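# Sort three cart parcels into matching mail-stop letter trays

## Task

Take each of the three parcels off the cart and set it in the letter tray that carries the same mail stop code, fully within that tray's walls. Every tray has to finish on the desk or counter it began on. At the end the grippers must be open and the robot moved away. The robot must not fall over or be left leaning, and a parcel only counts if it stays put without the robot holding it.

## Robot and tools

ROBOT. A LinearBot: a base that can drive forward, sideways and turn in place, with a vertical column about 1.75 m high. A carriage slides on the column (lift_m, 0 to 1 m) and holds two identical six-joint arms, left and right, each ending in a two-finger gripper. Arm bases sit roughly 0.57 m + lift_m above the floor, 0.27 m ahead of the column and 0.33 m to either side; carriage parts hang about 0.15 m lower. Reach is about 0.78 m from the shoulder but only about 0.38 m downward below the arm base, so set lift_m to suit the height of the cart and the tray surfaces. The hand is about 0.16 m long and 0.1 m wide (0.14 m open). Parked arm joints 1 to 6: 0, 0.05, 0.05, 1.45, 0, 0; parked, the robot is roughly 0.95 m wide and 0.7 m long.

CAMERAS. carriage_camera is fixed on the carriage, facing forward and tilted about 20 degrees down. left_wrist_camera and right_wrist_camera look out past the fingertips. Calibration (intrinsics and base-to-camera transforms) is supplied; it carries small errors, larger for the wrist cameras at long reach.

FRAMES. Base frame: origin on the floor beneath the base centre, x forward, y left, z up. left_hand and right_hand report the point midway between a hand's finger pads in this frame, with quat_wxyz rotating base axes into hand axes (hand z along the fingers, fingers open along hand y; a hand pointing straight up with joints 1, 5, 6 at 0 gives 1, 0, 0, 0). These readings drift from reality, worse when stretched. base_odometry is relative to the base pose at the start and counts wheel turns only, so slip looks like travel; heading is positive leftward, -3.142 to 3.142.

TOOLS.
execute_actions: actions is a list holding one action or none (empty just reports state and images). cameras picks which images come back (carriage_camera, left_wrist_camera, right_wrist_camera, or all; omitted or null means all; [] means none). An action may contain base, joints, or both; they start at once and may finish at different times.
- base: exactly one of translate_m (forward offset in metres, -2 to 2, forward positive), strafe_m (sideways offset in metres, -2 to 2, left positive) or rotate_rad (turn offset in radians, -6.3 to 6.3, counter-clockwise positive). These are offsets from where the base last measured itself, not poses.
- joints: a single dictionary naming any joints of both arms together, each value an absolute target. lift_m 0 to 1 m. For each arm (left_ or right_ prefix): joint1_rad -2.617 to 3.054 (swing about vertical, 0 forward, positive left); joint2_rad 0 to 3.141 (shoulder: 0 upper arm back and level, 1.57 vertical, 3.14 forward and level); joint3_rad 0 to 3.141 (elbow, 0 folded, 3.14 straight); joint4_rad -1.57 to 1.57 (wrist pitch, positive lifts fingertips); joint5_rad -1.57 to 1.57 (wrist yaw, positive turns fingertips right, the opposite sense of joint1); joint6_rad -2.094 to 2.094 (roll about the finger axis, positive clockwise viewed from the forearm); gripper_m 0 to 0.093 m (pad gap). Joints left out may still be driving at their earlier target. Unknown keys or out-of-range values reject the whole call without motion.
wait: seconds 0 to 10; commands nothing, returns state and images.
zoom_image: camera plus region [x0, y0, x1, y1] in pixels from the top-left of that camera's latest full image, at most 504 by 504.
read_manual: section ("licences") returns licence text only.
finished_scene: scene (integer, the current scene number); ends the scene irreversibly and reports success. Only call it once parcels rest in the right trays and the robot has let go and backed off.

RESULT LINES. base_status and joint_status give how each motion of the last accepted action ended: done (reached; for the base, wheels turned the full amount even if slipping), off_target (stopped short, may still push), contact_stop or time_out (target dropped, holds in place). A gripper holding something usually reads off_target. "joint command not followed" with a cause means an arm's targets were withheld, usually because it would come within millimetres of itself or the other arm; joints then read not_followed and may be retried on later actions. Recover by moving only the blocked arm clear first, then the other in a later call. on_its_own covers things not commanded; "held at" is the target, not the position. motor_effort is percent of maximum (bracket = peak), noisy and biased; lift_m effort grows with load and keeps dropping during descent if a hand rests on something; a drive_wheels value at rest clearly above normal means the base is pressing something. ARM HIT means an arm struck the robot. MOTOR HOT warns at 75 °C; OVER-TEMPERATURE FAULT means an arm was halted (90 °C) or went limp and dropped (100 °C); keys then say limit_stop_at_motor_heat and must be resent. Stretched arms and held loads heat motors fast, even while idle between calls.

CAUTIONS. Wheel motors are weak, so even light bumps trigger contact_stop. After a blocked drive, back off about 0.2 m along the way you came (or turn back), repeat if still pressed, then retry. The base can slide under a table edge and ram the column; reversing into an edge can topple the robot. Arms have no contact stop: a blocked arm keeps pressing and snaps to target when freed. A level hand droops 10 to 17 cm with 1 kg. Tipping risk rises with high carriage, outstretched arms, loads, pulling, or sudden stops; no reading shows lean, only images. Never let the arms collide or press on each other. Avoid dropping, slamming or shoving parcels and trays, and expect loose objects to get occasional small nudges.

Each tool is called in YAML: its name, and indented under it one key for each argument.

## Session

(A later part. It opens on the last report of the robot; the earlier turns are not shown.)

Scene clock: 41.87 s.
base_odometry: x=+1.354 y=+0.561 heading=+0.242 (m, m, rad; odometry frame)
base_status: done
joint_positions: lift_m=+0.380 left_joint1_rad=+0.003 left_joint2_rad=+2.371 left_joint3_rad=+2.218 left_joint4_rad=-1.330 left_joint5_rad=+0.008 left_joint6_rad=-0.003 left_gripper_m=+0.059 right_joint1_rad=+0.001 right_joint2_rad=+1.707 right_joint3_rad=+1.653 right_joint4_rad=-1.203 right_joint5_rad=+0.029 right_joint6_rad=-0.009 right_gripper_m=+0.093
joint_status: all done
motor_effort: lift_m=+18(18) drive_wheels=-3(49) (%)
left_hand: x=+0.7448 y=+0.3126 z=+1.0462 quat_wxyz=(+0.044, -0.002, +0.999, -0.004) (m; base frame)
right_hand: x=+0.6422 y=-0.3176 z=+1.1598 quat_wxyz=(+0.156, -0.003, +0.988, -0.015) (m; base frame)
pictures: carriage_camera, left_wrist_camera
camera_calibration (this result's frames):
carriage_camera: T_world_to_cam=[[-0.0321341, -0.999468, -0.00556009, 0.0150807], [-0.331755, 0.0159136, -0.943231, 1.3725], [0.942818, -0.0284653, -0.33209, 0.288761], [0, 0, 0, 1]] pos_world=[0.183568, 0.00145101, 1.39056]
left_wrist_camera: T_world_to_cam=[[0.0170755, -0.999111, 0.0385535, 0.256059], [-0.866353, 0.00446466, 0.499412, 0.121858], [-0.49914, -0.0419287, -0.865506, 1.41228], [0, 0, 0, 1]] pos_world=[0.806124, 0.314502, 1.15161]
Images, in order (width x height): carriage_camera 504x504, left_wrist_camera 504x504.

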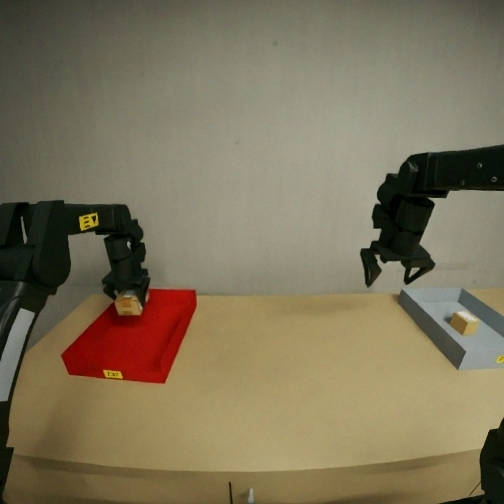

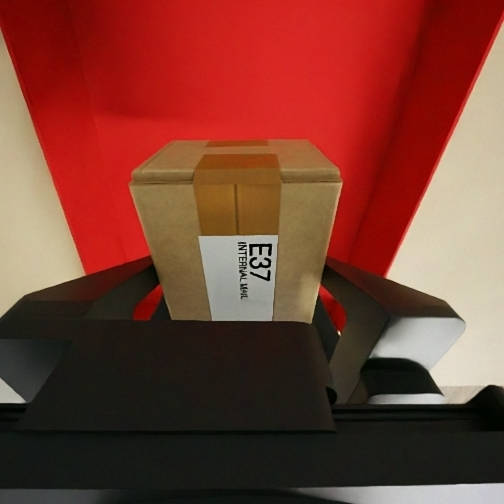

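execute_actions:
  actions:
    - {"joints":{"lift_m":0.272}}
  cameras: []

execute_actions:
  actions:
    - {"joints":{"left_gripper_m":0.093}}
  cameras: []

execute_actions:
  actions:
    - {"joints":{"lift_m":0.38}}
  cameras: []

execute_actions:
  actions:
    - {"base":{"translate_m":-0.69},"joints":{"left_joint2_rad":2.0,"left_joint3_rad":1.63,"left_joint4_rad":-1.2,"right_joint1_rad":-1.3,"right_joint2_rad":0.05,"right_joint3_rad":0.05,"right_joint4_rad":0.4}}
  cameras: ["carriage_camera"]

execute_actions:
  actions:
    - {"base":{"rotate_rad":-1.76}}
  cameras: ["carriage_camera","right_wrist_camera"]

execute_actions:
  actions:
    - {"base":{"translate_m":1.4},"joints":{"lift_m":0.18}}

Scene clock: 43.43 s.
base_odometry: x=+1.354 y=+0.561 heading=+0.242 (m, m, rad; odometry frame)
base_status: not commanded
joint_positions: lift_m=+0.272 left_joint1_rad=+0.003 left_joint2_rad=+2.358 left_joint3_rad=+2.218 left_joint4_rad=-1.331 left_joint5_rad=+0.008 left_joint6_rad=-0.003 left_gripper_m=+0.059 right_joint1_rad=+0.001 right_joint2_rad=+1.707 right_joint3_rad=+1.638 right_joint4_rad=-1.204 right_joint5_rad=+0.029 right_joint6_rad=-0.009 right_gripper_m=+0.093
joint_status: all done
motor_effort: lift_m=+17(18) drive_wheels=-5(7) (%)
left_hand: x=+0.7450 y=+0.3127 z=+0.9444 quat_wxyz=(+0.050, -0.002, +0.999, -0.004) (m; base frame)
right_hand: x=+0.6391 y=-0.3176 z=+1.0471 quat_wxyz=(+0.148, -0.003, +0.989, -0.015) (m; base frame)
pictures: none
No camera images: the call's "cameras" was empty. Leave "cameras" out to get every camera's image.

Scene clock: 44.07 s.
base_odometry: x=+1.354 y=+0.561 heading=+0.242 (m, m, rad; odometry frame)
base_status: not commanded
joint_positions: lift_m=+0.272 left_joint1_rad=+0.003 left_joint2_rad=+2.358 left_joint3_rad=+2.218 left_joint4_rad=-1.331 left_joint5_rad=+0.008 left_joint6_rad=-0.003 left_gripper_m=+0.093 right_joint1_rad=+0.001 right_joint2_rad=+1.707 right_joint3_rad=+1.638 right_joint4_rad=-1.204 right_joint5_rad=+0.029 right_joint6_rad=-0.009 right_gripper_m=+0.093
joint_status: all done
motor_effort: lift_m=+16(16) drive_wheels=-5(6) (%)
left_hand: x=+0.7450 y=+0.3127 z=+0.9444 quat_wxyz=(+0.050, -0.002, +0.999, -0.004) (m; base frame)
right_hand: x=+0.6391 y=-0.3176 z=+1.0471 quat_wxyz=(+0.148, -0.003, +0.989, -0.015) (m; base frame)
pictures: none
No camera images: the call's "cameras" was empty. Leave "cameras" out to get every camera's image.

Scene clock: 45.03 s.
base_odometry: x=+1.354 y=+0.561 heading=+0.242 (m, m, rad; odometry frame)
base_status: not commanded
joint_positions: lift_m=+0.380 left_joint1_rad=+0.003 left_joint2_rad=+2.351 left_joint3_rad=+2.218 left_joint4_rad=-1.331 left_joint5_rad=+0.008 left_joint6_rad=-0.003 left_gripper_m=+0.093 right_joint1_rad=+0.001 right_joint2_rad=+1.707 right_joint3_rad=+1.638 right_joint4_rad=-1.204 right_joint5_rad=+0.029 right_joint6_rad=-0.009 right_gripper_m=+0.093
joint_status: all done
motor_effort: lift_m=+18(22) drive_wheels=-2(4) (%)
left_hand: x=+0.7452 y=+0.3127 z=+1.0553 quat_wxyz=(+0.053, -0.002, +0.999, -0.004) (m; base frame)
right_hand: x=+0.6391 y=-0.3176 z=+1.1548 quat_wxyz=(+0.148, -0.003, +0.989, -0.015) (m; base frame)
pictures: none
No camera images: the call's "cameras" was empty. Leave "cameras" out to get every camera's image.

Scene clock: 48.73 s.
base_odometry: x=+0.684 y=+0.395 heading=+0.242 (m, m, rad; odometry frame)
base_status: done
joint_positions: lift_m=+0.380 left_joint1_rad=+0.003 left_joint2_rad=+1.999 left_joint3_rad=+1.639 left_joint4_rad=-1.198 left_joint5_rad=+0.008 left_joint6_rad=-0.003 left_gripper_m=+0.093 right_joint1_rad=-1.296 right_joint2_rad=+0.061 right_joint3_rad=+0.062 right_joint4_rad=+0.376 right_joint5_rad=+0.033 right_joint6_rad=-0.009 right_gripper_m=+0.093
joint_status: all done
motor_effort: lift_m=+19(19) drive_wheels=-3(39) (%)
left_hand: x=+0.6458 y=+0.3124 z=+1.0495 quat_wxyz=(+0.007, -0.003, +1.000, -0.004) (m; base frame)
right_hand: x=+0.3195 y=-0.5357 z=+1.2521 quat_wxyz=(+0.651, +0.348, +0.442, -0.509) (m; base frame)
pictures: carriage_camera
camera_calibration (this result's frames):
carriage_camera: T_world_to_cam=[[-0.0321341, -0.999468, -0.00556009, 0.0150805], [-0.331755, 0.0159136, -0.943231, 1.37246], [0.942818, -0.0284653, -0.33209, 0.288749], [0, 0, 0, 1]] pos_world=[0.183568, 0.00145101, 1.39052]
Images, in order (width x height): carriage_camera 504x504.

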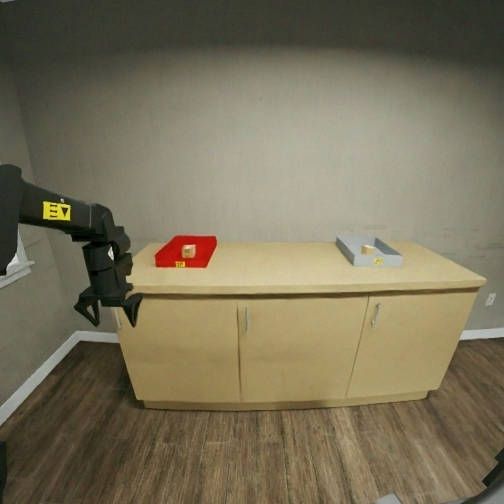

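Scene clock: 52.10 s.
base_odometry: x=+0.684 y=+0.395 heading=-1.517 (m, m, rad; odometry frame)
base_status: done
joint_positions: lift_m=+0.380 left_joint1_rad=+0.003 left_joint2_rad=+1.999 left_joint3_rad=+1.639 left_joint4_rad=-1.196 left_joint5_rad=+0.008 left_joint6_rad=-0.003 left_gripper_m=+0.093 right_joint1_rad=-1.296 right_joint2_rad=+0.061 right_joint3_rad=+0.062 right_joint4_rad=+0.379 right_joint5_rad=+0.032 right_joint6_rad=-0.009 right_gripper_m=+0.093
joint_status: not commanded
motor_effort: lift_m=+19(18) drive_wheels=+16(55) (%)
left_hand: x=+0.6463 y=+0.3126 z=+1.0495 quat_wxyz=(+0.008, -0.003, +1.000, -0.004) (m; base frame)
right_hand: x=+0.3195 y=-0.5354 z=+1.2528 quat_wxyz=(+0.652, +0.347, +0.441, -0.510) (m; base frame)
pictures: carriage_camera, right_wrist_camera
camera_calibration (this result's frames):
carriage_camera: T_world_to_cam=[[-0.0321341, -0.999468, -0.00556009, 0.0150805], [-0.331755, 0.0159136, -0.943231, 1.37246], [0.942818, -0.0284653, -0.33209, 0.288749], [0, 0, 0, 1]] pos_world=[0.183568, 0.00145101, 1.39052]
right_wrist_camera: T_world_to_cam=[[-0.971068, -0.237897, -0.0207798, 0.209179], [-0.0324683, 0.217737, -0.975467, 1.35981], [0.236585, -0.94657, -0.219161, -0.180584], [0, 0, 0, 1]] pos_world=[0.290002, -0.417254, 1.29122]
Images, in order (width x height): carriage_camera 504x504, right_wrist_camera 504x504.

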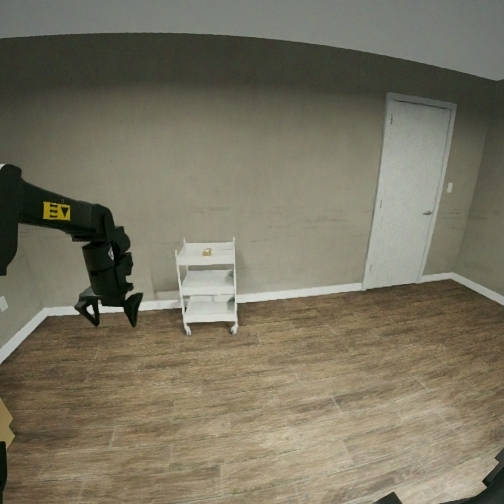

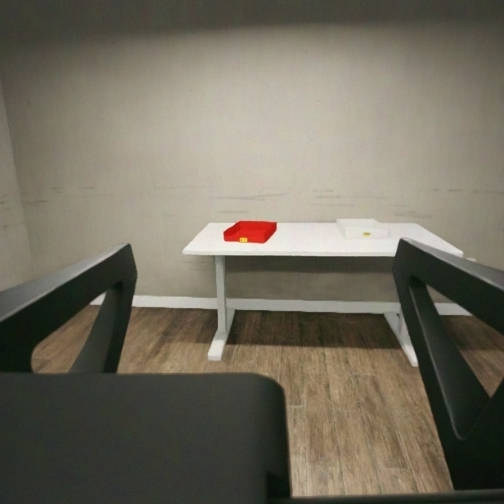

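Scene clock: 57.27 s.
base_odometry: x=+0.758 y=-1.003 heading=-1.518 (m, m, rad; odometry frame)
base_status: done
joint_positions: lift_m=+0.180 left_joint1_rad=+0.003 left_joint2_rad=+1.997 left_joint3_rad=+1.639 left_joint4_rad=-1.198 left_joint5_rad=+0.008 left_joint6_rad=-0.003 left_gripper_m=+0.093 right_joint1_rad=-1.296 right_joint2_rad=+0.061 right_joint3_rad=+0.062 right_joint4_rad=+0.387 right_joint5_rad=+0.033 right_joint6_rad=-0.008 right_gripper_m=+0.093
joint_status: all done
motor_effort: lift_m=+17(18) drive_wheels=-12(54) (%)
left_hand: x=+0.6459 y=+0.3124 z=+0.8504 quat_wxyz=(+0.008, -0.003, +1.000, -0.004) (m; base frame)
right_hand: x=+0.3192 y=-0.5347 z=+1.0550 quat_wxyz=(+0.654, +0.345, +0.438, -0.511) (m; base frame)
pictures: carriage_camera, left_wrist_camera, right_wrist_camera
camera_calibration (this result's frames):
carriage_camera: T_world_to_cam=[[-0.0321341, -0.999468, -0.00556009, 0.0139696], [-0.331755, 0.0159136, -0.943231, 1.18401], [0.942818, -0.0284653, -0.33209, 0.222399], [0, 0, 0, 1]] pos_world=[0.183568, 0.00145101, 1.19073]
left_wrist_camera: T_world_to_cam=[[0.0198351, -0.999118, 0.0370168, 0.26464], [-0.827912, 0.0043427, 0.560841, 0.0569214], [-0.560507, -0.041771, -0.827096, 1.20035], [0, 0, 0, 1]] pos_world=[0.714684, 0.3143, 0.951088]
right_wrist_camera: T_world_to_cam=[[-0.97106, -0.237861, -0.0215633, 0.205819], [-0.0297326, 0.209976, -0.977254, 1.16348], [0.236978, -0.948331, -0.210971, -0.232906], [0, 0, 0, 1]] pos_world=[0.289649, -0.416218, 1.09232]
Images, in order (width x height): carriage_camera 504x504, left_wrist_camera 504x504, right_wrist_camera 504x504.

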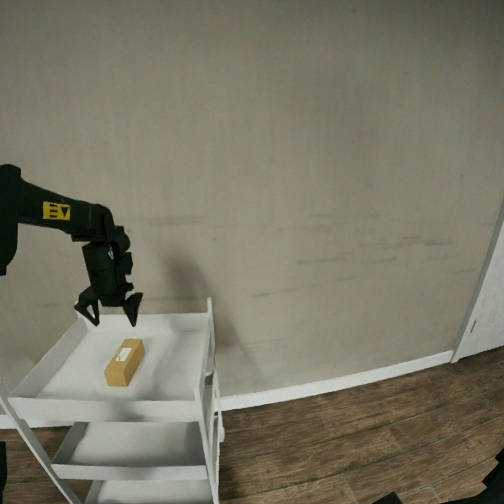

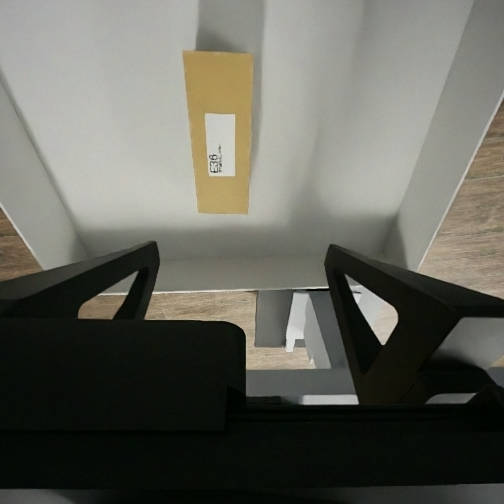

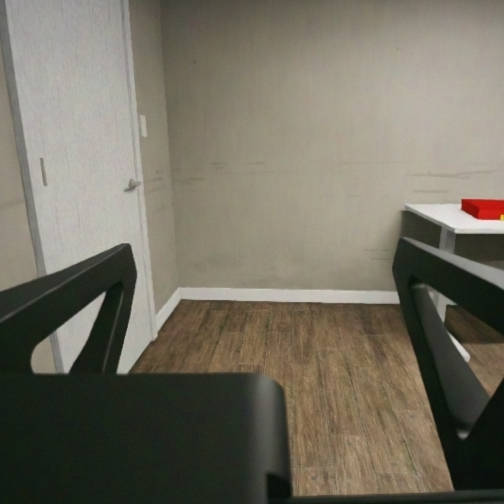

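execute_actions:
  actions:
    - {"base":{"translate_m":0.027},"joints":{"lift_m":0.025,"left_joint1_rad":0.055,"left_joint6_rad":0.04,"right_joint1_rad":0,"right_joint4_rad":1.45}}
  cameras: ["left_wrist_camera"]

Scene clock: 60.07 s.
base_odometry: x=+0.760 y=-1.030 heading=-1.519 (m, m, rad; odometry frame)
base_status: done
joint_positions: lift_m=+0.025 left_joint1_rad=+0.059 left_joint2_rad=+1.998 left_joint3_rad=+1.639 left_joint4_rad=-1.198 left_joint5_rad=+0.008 left_joint6_rad=+0.037 left_gripper_m=+0.093 right_joint1_rad=-0.005 right_joint2_rad=+0.061 right_joint3_rad=+0.062 right_joint4_rad=+1.440 right_joint5_rad=+0.031 right_joint6_rad=-0.008 right_gripper_m=+0.093
joint_status: all done
motor_effort: lift_m=+17(18) drive_wheels=-10(49) (%)
left_hand: x=+0.6453 y=+0.3341 z=+0.6950 quat_wxyz=(+0.007, -0.011, +1.000, -0.004) (m; base frame)
right_hand: x=+0.2957 y=-0.3182 z=+1.0507 quat_wxyz=(+0.998, +0.015, +0.065, -0.008) (m; base frame)
pictures: left_wrist_camera
camera_calibration (this result's frames):
left_wrist_camera: T_world_to_cam=[[0.0370196, -0.99865, 0.0364384, 0.281175], [-0.827383, -0.0101812, 0.561546, 0.147486], [-0.560417, -0.0509367, -0.826643, 1.07506], [0, 0, 0, 1]] pos_world=[0.714098, 0.337056, 0.795624]
Images, in order (width x height): left_wrist_camera 504x504.

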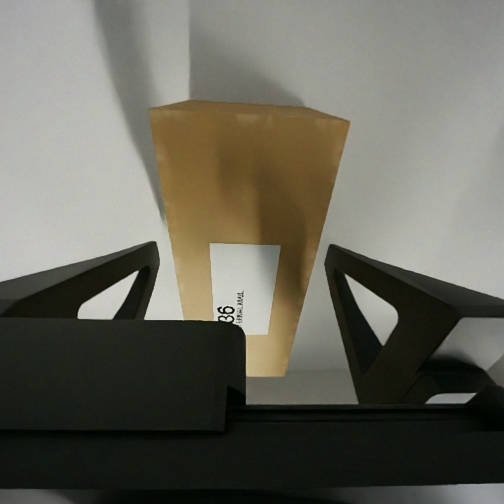

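execute_actions:
  actions:
    - {"joints":{"left_gripper_m":0.03}}
  cameras: []

execute_actions:
  actions:
    - {"joints":{"lift_m":0.17}}
  cameras: []

execute_actions:
  actions:
    - {"base":{"translate_m":-1.25},"joints":{"lift_m":0.25}}
  cameras: []

execute_actions:
  actions:
    - {"base":{"rotate_rad":-1.38}}
  cameras: []

execute_actions:
  actions:
    - {"base":{"translate_m":1.6}}
  cameras: ["carriage_camera"]

zoom_image:
  camera: "carriage_camera"
  region: [150, 230, 450, 330]

Scene clock: 61.13 s.
base_odometry: x=+0.760 y=-1.030 heading=-1.519 (m, m, rad; odometry frame)
base_status: not commanded
joint_positions: lift_m=+0.025 left_joint1_rad=+0.059 left_joint2_rad=+1.998 left_joint3_rad=+1.639 left_joint4_rad=-1.198 left_joint5_rad=+0.008 left_joint6_rad=+0.037 left_gripper_m=+0.051 right_joint1_rad=-0.005 right_joint2_rad=+0.061 right_joint3_rad=+0.062 right_joint4_rad=+1.440 right_joint5_rad=+0.031 right_joint6_rad=-0.008 right_gripper_m=+0.093
joint_status: left_gripper_m off_target (ended at +0.051, target +0.030)
motor_effort: lift_m=+17(17) drive_wheels=-9(10) (%)
left_hand: x=+0.6453 y=+0.3341 z=+0.6950 quat_wxyz=(+0.007, -0.011, +1.000, -0.004) (m; base frame)
right_hand: x=+0.2957 y=-0.3182 z=+1.0507 quat_wxyz=(+0.998, +0.015, +0.065, -0.008) (m; base frame)
pictures: none
No camera images: the call's "cameras" was empty. Leave "cameras" out to get every camera's image.

Scene clock: 62.23 s.
base_odometry: x=+0.760 y=-1.030 heading=-1.519 (m, m, rad; odometry frame)
base_status: not commanded
joint_positions: lift_m=+0.170 left_joint1_rad=+0.059 left_joint2_rad=+2.000 left_joint3_rad=+1.639 left_joint4_rad=-1.198 left_joint5_rad=+0.008 left_joint6_rad=+0.037 left_gripper_m=+0.051 right_joint1_rad=-0.005 right_joint2_rad=+0.061 right_joint3_rad=+0.062 right_joint4_rad=+1.441 right_joint5_rad=+0.031 right_joint6_rad=-0.008 right_gripper_m=+0.093
joint_status: all done
motor_effort: lift_m=+18(23) drive_wheels=-8(9) (%)
left_hand: x=+0.6451 y=+0.3341 z=+0.8390 quat_wxyz=(+0.006, -0.011, +1.000, -0.004) (m; base frame)
right_hand: x=+0.2955 y=-0.3182 z=+1.1955 quat_wxyz=(+0.998, +0.015, +0.064, -0.008) (m; base frame)
pictures: none
No camera images: the call's "cameras" was empty. Leave "cameras" out to get every camera's image.

Scene clock: 67.10 s.
base_odometry: x=+0.696 y=+0.219 heading=-1.520 (m, m, rad; odometry frame)
base_status: done
joint_positions: lift_m=+0.250 left_joint1_rad=+0.057 left_joint2_rad=+2.004 left_joint3_rad=+1.639 left_joint4_rad=-1.196 left_joint5_rad=+0.008 left_joint6_rad=+0.037 left_gripper_m=+0.051 right_joint1_rad=-0.005 right_joint2_rad=+0.060 right_joint3_rad=+0.062 right_joint4_rad=+1.442 right_joint5_rad=+0.031 right_joint6_rad=-0.008 right_gripper_m=+0.093
joint_status: all done
motor_effort: lift_m=+18(23) drive_wheels=-14(61) (%)
left_hand: x=+0.6454 y=+0.3335 z=+0.9174 quat_wxyz=(+0.005, -0.010, +1.000, -0.004) (m; base frame)
right_hand: x=+0.2951 y=-0.3184 z=+1.2755 quat_wxyz=(+0.998, +0.016, +0.064, -0.008) (m; base frame)
pictures: none
No camera images: the call's "cameras" was empty. Leave "cameras" out to get every camera's image.

Scene clock: 70.03 s.
base_odometry: x=+0.696 y=+0.218 heading=-2.899 (m, m, rad; odometry frame)
base_status: done
joint_positions: lift_m=+0.250 left_joint1_rad=+0.056 left_joint2_rad=+2.004 left_joint3_rad=+1.639 left_joint4_rad=-1.196 left_joint5_rad=+0.008 left_joint6_rad=+0.037 left_gripper_m=+0.051 right_joint1_rad=-0.005 right_joint2_rad=+0.060 right_joint3_rad=+0.062 right_joint4_rad=+1.442 right_joint5_rad=+0.031 right_joint6_rad=-0.008 right_gripper_m=+0.093
joint_status: not commanded
motor_effort: lift_m=+19(19) drive_wheels=+13(55) (%)
left_hand: x=+0.6455 y=+0.3331 z=+0.9174 quat_wxyz=(+0.005, -0.010, +1.000, -0.004) (m; base frame)
right_hand: x=+0.2949 y=-0.3184 z=+1.2755 quat_wxyz=(+0.998, +0.016, +0.063, -0.008) (m; base frame)
pictures: none
No camera images: the call's "cameras" was empty. Leave "cameras" out to get every camera's image.

Scene clock: 75.60 s.
base_odometry: x=-0.858 y=-0.164 heading=-2.900 (m, m, rad; odometry frame)
base_status: done
joint_positions: lift_m=+0.250 left_joint1_rad=+0.056 left_joint2_rad=+2.004 left_joint3_rad=+1.639 left_joint4_rad=-1.197 left_joint5_rad=+0.008 left_joint6_rad=+0.037 left_gripper_m=+0.051 right_joint1_rad=-0.005 right_joint2_rad=+0.060 right_joint3_rad=+0.062 right_joint4_rad=+1.443 right_joint5_rad=+0.031 right_joint6_rad=-0.008 right_gripper_m=+0.093
joint_status: not commanded
motor_effort: lift_m=+19(19) drive_wheels=-13(55) (%)
left_hand: x=+0.6452 y=+0.3330 z=+0.9174 quat_wxyz=(+0.004, -0.010, +1.000, -0.004) (m; base frame)
right_hand: x=+0.2948 y=-0.3184 z=+1.2755 quat_wxyz=(+0.998, +0.016, +0.063, -0.008) (m; base frame)
pictures: carriage_camera
camera_calibration (this result's frames):
carriage_camera: T_world_to_cam=[[-0.0321341, -0.999468, -0.00556009, 0.0143576], [-0.331755, 0.0159136, -0.943231, 1.24982], [0.942818, -0.0284653, -0.33209, 0.24557], [0, 0, 0, 1]] pos_world=[0.183568, 0.00145101, 1.2605]
Images, in order (width x height): carriage_camera 504x504.

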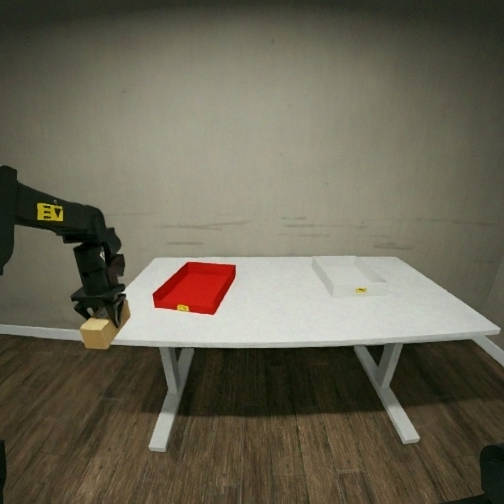

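Region (150, 230, 450, 330) of carriage_camera's 504x504 image, scaled by 1.680, with more detail than that image has.

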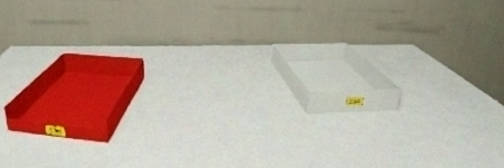

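zoom_image:
  camera: "carriage_camera"
  region: [160, 295, 210, 320]

zoom_image:
  camera: "carriage_camera"
  region: [335, 278, 385, 303]

Region (160, 295, 210, 320) of carriage_camera's 504x504 image, scaled by 10.080, with more detail than that image has.

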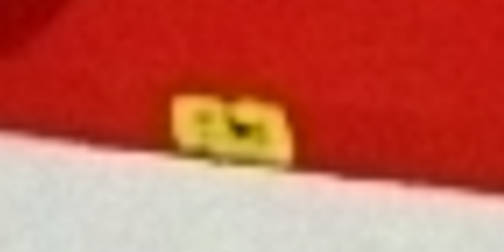

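Region (335, 278, 385, 303) of carriage_camera's 504x504 image, scaled by 10.080, with more detail than that image has.

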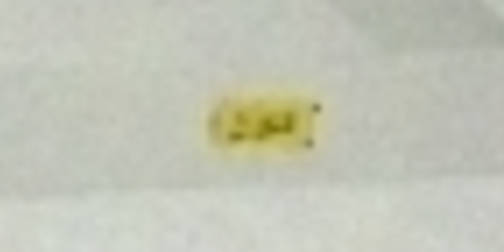

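execute_actions:
  actions:
    - {"base":{"translate_m":0.38},"joints":{"lift_m":0.22,"left_joint1_rad":-0.2,"left_joint2_rad":2.36,"left_joint3_rad":2.22,"left_joint4_rad":-1.33,"left_joint6_rad":-0.05}}
  cameras: ["carriage_camera","left_wrist_camera"]

zoom_image:
  camera: "carriage_camera"
  region: [80, 340, 200, 410]

zoom_image:
  camera: "carriage_camera"
  region: [360, 300, 480, 370]

Scene clock: 78.93 s.
base_odometry: x=-1.227 y=-0.255 heading=-2.900 (m, m, rad; odometry frame)
base_status: done
joint_positions: lift_m=+0.220 left_joint1_rad=-0.204 left_joint2_rad=+2.361 left_joint3_rad=+2.210 left_joint4_rad=-1.325 left_joint5_rad=+0.010 left_joint6_rad=-0.047 left_gripper_m=+0.051 right_joint1_rad=-0.005 right_joint2_rad=+0.059 right_joint3_rad=+0.062 right_joint4_rad=+1.447 right_joint5_rad=+0.031 right_joint6_rad=-0.008 right_gripper_m=+0.093
joint_status: all done
motor_effort: lift_m=+16(17) drive_wheels=-9(49) (%)
left_hand: x=+0.7342 y=+0.2134 z=+0.8890 quat_wxyz=(+0.046, +0.079, +0.996, -0.011) (m; base frame)
right_hand: x=+0.2933 y=-0.3184 z=+1.2459 quat_wxyz=(+0.998, +0.016, +0.060, -0.008) (m; base frame)
pictures: carriage_camera, left_wrist_camera
camera_calibration (this result's frames):
carriage_camera: T_world_to_cam=[[-0.0321341, -0.999468, -0.00556009, 0.0141922], [-0.331755, 0.0159136, -0.943231, 1.22177], [0.942818, -0.0284653, -0.33209, 0.235695], [0, 0, 0, 1]] pos_world=[0.183568, 0.00145101, 1.23077]
left_wrist_camera: T_world_to_cam=[[-0.144967, -0.988441, 0.0443678, 0.27471], [-0.856879, 0.14784, 0.493865, 0.158989], [-0.494716, 0.0335762, -0.868406, 1.24996], [0, 0, 0, 1]] pos_world=[0.794432, 0.206061, 0.994763]
Images, in order (width x height): carriage_camera 504x504, left_wrist_camera 504x504.

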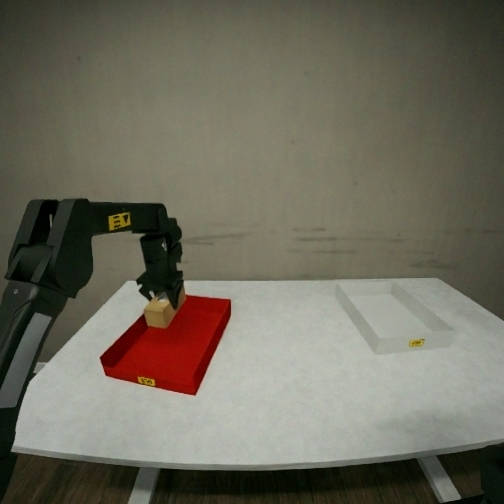

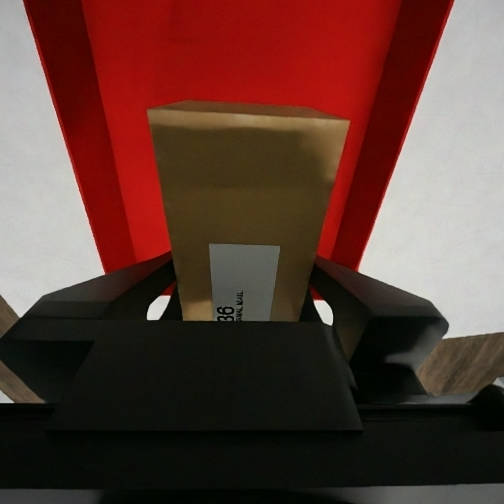

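Region (80, 340, 200, 410) of carriage_camera's 504x504 image, scaled by 4.200, with more detail than that image has; it fills the top 294 rows of this view, and the rest is white.

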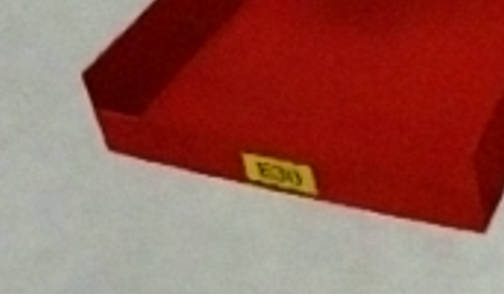

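Region (360, 300, 480, 370) of carriage_camera's 504x504 image, scaled by 4.200, with more detail than that image has; it fills the top 294 rows of this view, and the rest is white.

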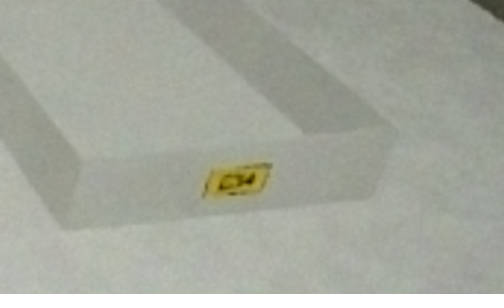

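execute_actions:
  actions:
    - {"joints":{"lift_m":0.12,"left_joint4_rad":-1.38}}
  cameras: ["carriage_camera"]

zoom_image:
  camera: "carriage_camera"
  region: [80, 270, 240, 380]

Scene clock: 80.10 s.
base_odometry: x=-1.227 y=-0.255 heading=-2.900 (m, m, rad; odometry frame)
base_status: not commanded
joint_positions: lift_m=+0.120 left_joint1_rad=-0.204 left_joint2_rad=+2.368 left_joint3_rad=+2.210 left_joint4_rad=-1.369 left_joint5_rad=+0.010 left_joint6_rad=-0.047 left_gripper_m=+0.051 right_joint1_rad=-0.005 right_joint2_rad=+0.058 right_joint3_rad=+0.062 right_joint4_rad=+1.447 right_joint5_rad=+0.031 right_joint6_rad=-0.008 right_gripper_m=+0.093
joint_status: all done
motor_effort: lift_m=+17(17) drive_wheels=-9(9) (%)
left_hand: x=+0.7234 y=+0.2156 z=+0.7849 quat_wxyz=(+0.021, +0.078, +0.997, -0.008) (m; base frame)
right_hand: x=+0.2932 y=-0.3184 z=+1.1459 quat_wxyz=(+0.998, +0.016, +0.060, -0.007) (m; base frame)
pictures: carriage_camera
camera_calibration (this result's frames):
carriage_camera: T_world_to_cam=[[-0.0321341, -0.999468, -0.00556009, 0.0136358], [-0.331755, 0.0159136, -0.943231, 1.12739], [0.942818, -0.0284653, -0.33209, 0.202463], [0, 0, 0, 1]] pos_world=[0.183568, 0.00145101, 1.1307]
Images, in order (width x height): carriage_camera 504x504.

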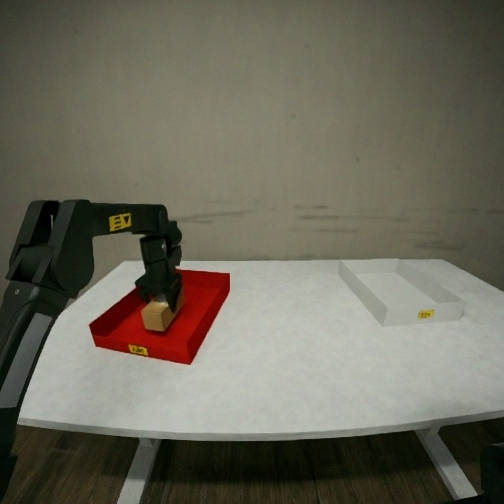

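Region (80, 270, 240, 380) of carriage_camera's 504x504 image, scaled by 3.150, with more detail than that image has; it fills the top 346 rows of this view, and the rest is white.

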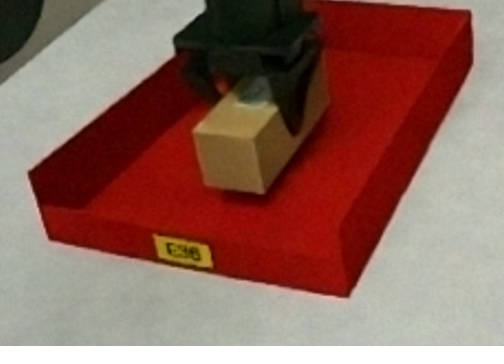

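execute_actions:
  actions:
    - {"joints":{"lift_m":0.102}}
  cameras: []

execute_actions:
  actions:
    - {"joints":{"left_gripper_m":0.093}}
  cameras: []

execute_actions:
  actions:
    - {"joints":{"lift_m":0.21}}
  cameras: []

execute_actions:
  actions:
    - {"base":{"translate_m":-0.3},"joints":{"left_joint1_rad":0,"left_joint2_rad":0.05,"left_joint3_rad":0.05,"left_joint4_rad":1.45}}
  cameras: ["carriage_camera"]

Scene clock: 80.97 s.
base_odometry: x=-1.227 y=-0.255 heading=-2.900 (m, m, rad; odometry frame)
base_status: not commanded
joint_positions: lift_m=+0.102 left_joint1_rad=-0.204 left_joint2_rad=+2.368 left_joint3_rad=+2.210 left_joint4_rad=-1.370 left_joint5_rad=+0.010 left_joint6_rad=-0.047 left_gripper_m=+0.051 right_joint1_rad=-0.005 right_joint2_rad=+0.058 right_joint3_rad=+0.061 right_joint4_rad=+1.447 right_joint5_rad=+0.031 right_joint6_rad=-0.008 right_gripper_m=+0.093
joint_status: all done
motor_effort: lift_m=+17(18) drive_wheels=-11(8) (%)
left_hand: x=+0.7230 y=+0.2157 z=+0.7669 quat_wxyz=(+0.020, +0.078, +0.997, -0.007) (m; base frame)
right_hand: x=+0.2937 y=-0.3184 z=+1.1274 quat_wxyz=(+0.998, +0.016, +0.061, -0.008) (m; base frame)
pictures: none
No camera images: the call's "cameras" was empty. Leave "cameras" out to get every camera's image.

Scene clock: 81.60 s.
base_odometry: x=-1.227 y=-0.255 heading=-2.900 (m, m, rad; odometry frame)
base_status: not commanded
joint_positions: lift_m=+0.102 left_joint1_rad=-0.204 left_joint2_rad=+2.368 left_joint3_rad=+2.210 left_joint4_rad=-1.370 left_joint5_rad=+0.010 left_joint6_rad=-0.047 left_gripper_m=+0.093 right_joint1_rad=-0.005 right_joint2_rad=+0.058 right_joint3_rad=+0.061 right_joint4_rad=+1.447 right_joint5_rad=+0.031 right_joint6_rad=-0.008 right_gripper_m=+0.093
joint_status: all done
motor_effort: lift_m=+17(17) drive_wheels=-13(7) (%)
left_hand: x=+0.7230 y=+0.2157 z=+0.7669 quat_wxyz=(+0.020, +0.078, +0.997, -0.007) (m; base frame)
right_hand: x=+0.2937 y=-0.3184 z=+1.1274 quat_wxyz=(+0.998, +0.016, +0.061, -0.008) (m; base frame)
pictures: none
No camera images: the call's "cameras" was empty. Leave "cameras" out to get every camera's image.

Scene clock: 82.57 s.
base_odometry: x=-1.227 y=-0.255 heading=-2.900 (m, m, rad; odometry frame)
base_status: not commanded
joint_positions: lift_m=+0.210 left_joint1_rad=-0.204 left_joint2_rad=+2.352 left_joint3_rad=+2.210 left_joint4_rad=-1.372 left_joint5_rad=+0.010 left_joint6_rad=-0.047 left_gripper_m=+0.093 right_joint1_rad=-0.005 right_joint2_rad=+0.058 right_joint3_rad=+0.061 right_joint4_rad=+1.447 right_joint5_rad=+0.031 right_joint6_rad=-0.008 right_gripper_m=+0.093
joint_status: all done
motor_effort: lift_m=+18(22) drive_wheels=+8(7) (%)
left_hand: x=+0.7232 y=+0.2157 z=+0.8819 quat_wxyz=(+0.027, +0.078, +0.997, -0.008) (m; base frame)
right_hand: x=+0.2937 y=-0.3184 z=+1.2353 quat_wxyz=(+0.998, +0.016, +0.061, -0.008) (m; base frame)
pictures: none
No camera images: the call's "cameras" was empty. Leave "cameras" out to get every camera's image.

Scene clock: 85.13 s.
base_odometry: x=-0.936 y=-0.183 heading=-2.901 (m, m, rad; odometry frame)
base_status: done
joint_positions: lift_m=+0.210 left_joint1_rad=+0.003 left_joint2_rad=+0.057 left_joint3_rad=+0.066 left_joint4_rad=+1.450 left_joint5_rad=+0.006 left_joint6_rad=-0.048 left_gripper_m=+0.093 right_joint1_rad=-0.005 right_joint2_rad=+0.058 right_joint3_rad=+0.061 right_joint4_rad=+1.447 right_joint5_rad=+0.031 right_joint6_rad=-0.008 right_gripper_m=+0.093
joint_status: all done
motor_effort: lift_m=+18(18) drive_wheels=-14(59) (%)
left_hand: x=+0.2908 y=+0.3119 z=+1.2370 quat_wxyz=(+0.998, +0.002, +0.056, -0.023) (m; base frame)
right_hand: x=+0.2936 y=-0.3184 z=+1.2353 quat_wxyz=(+0.998, +0.016, +0.061, -0.008) (m; base frame)
pictures: carriage_camera
camera_calibration (this result's frames):
carriage_camera: T_world_to_cam=[[-0.0321341, -0.999468, -0.00556009, 0.0141354], [-0.331755, 0.0159136, -0.943231, 1.21213], [0.942818, -0.0284653, -0.33209, 0.232299], [0, 0, 0, 1]] pos_world=[0.183568, 0.00145101, 1.22054]
Images, in order (width x height): carriage_camera 504x504.

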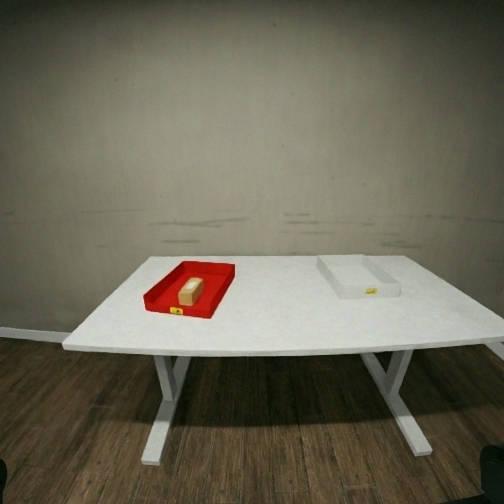

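finished_scene:
  scene: 1

The scene is finished: the task was done.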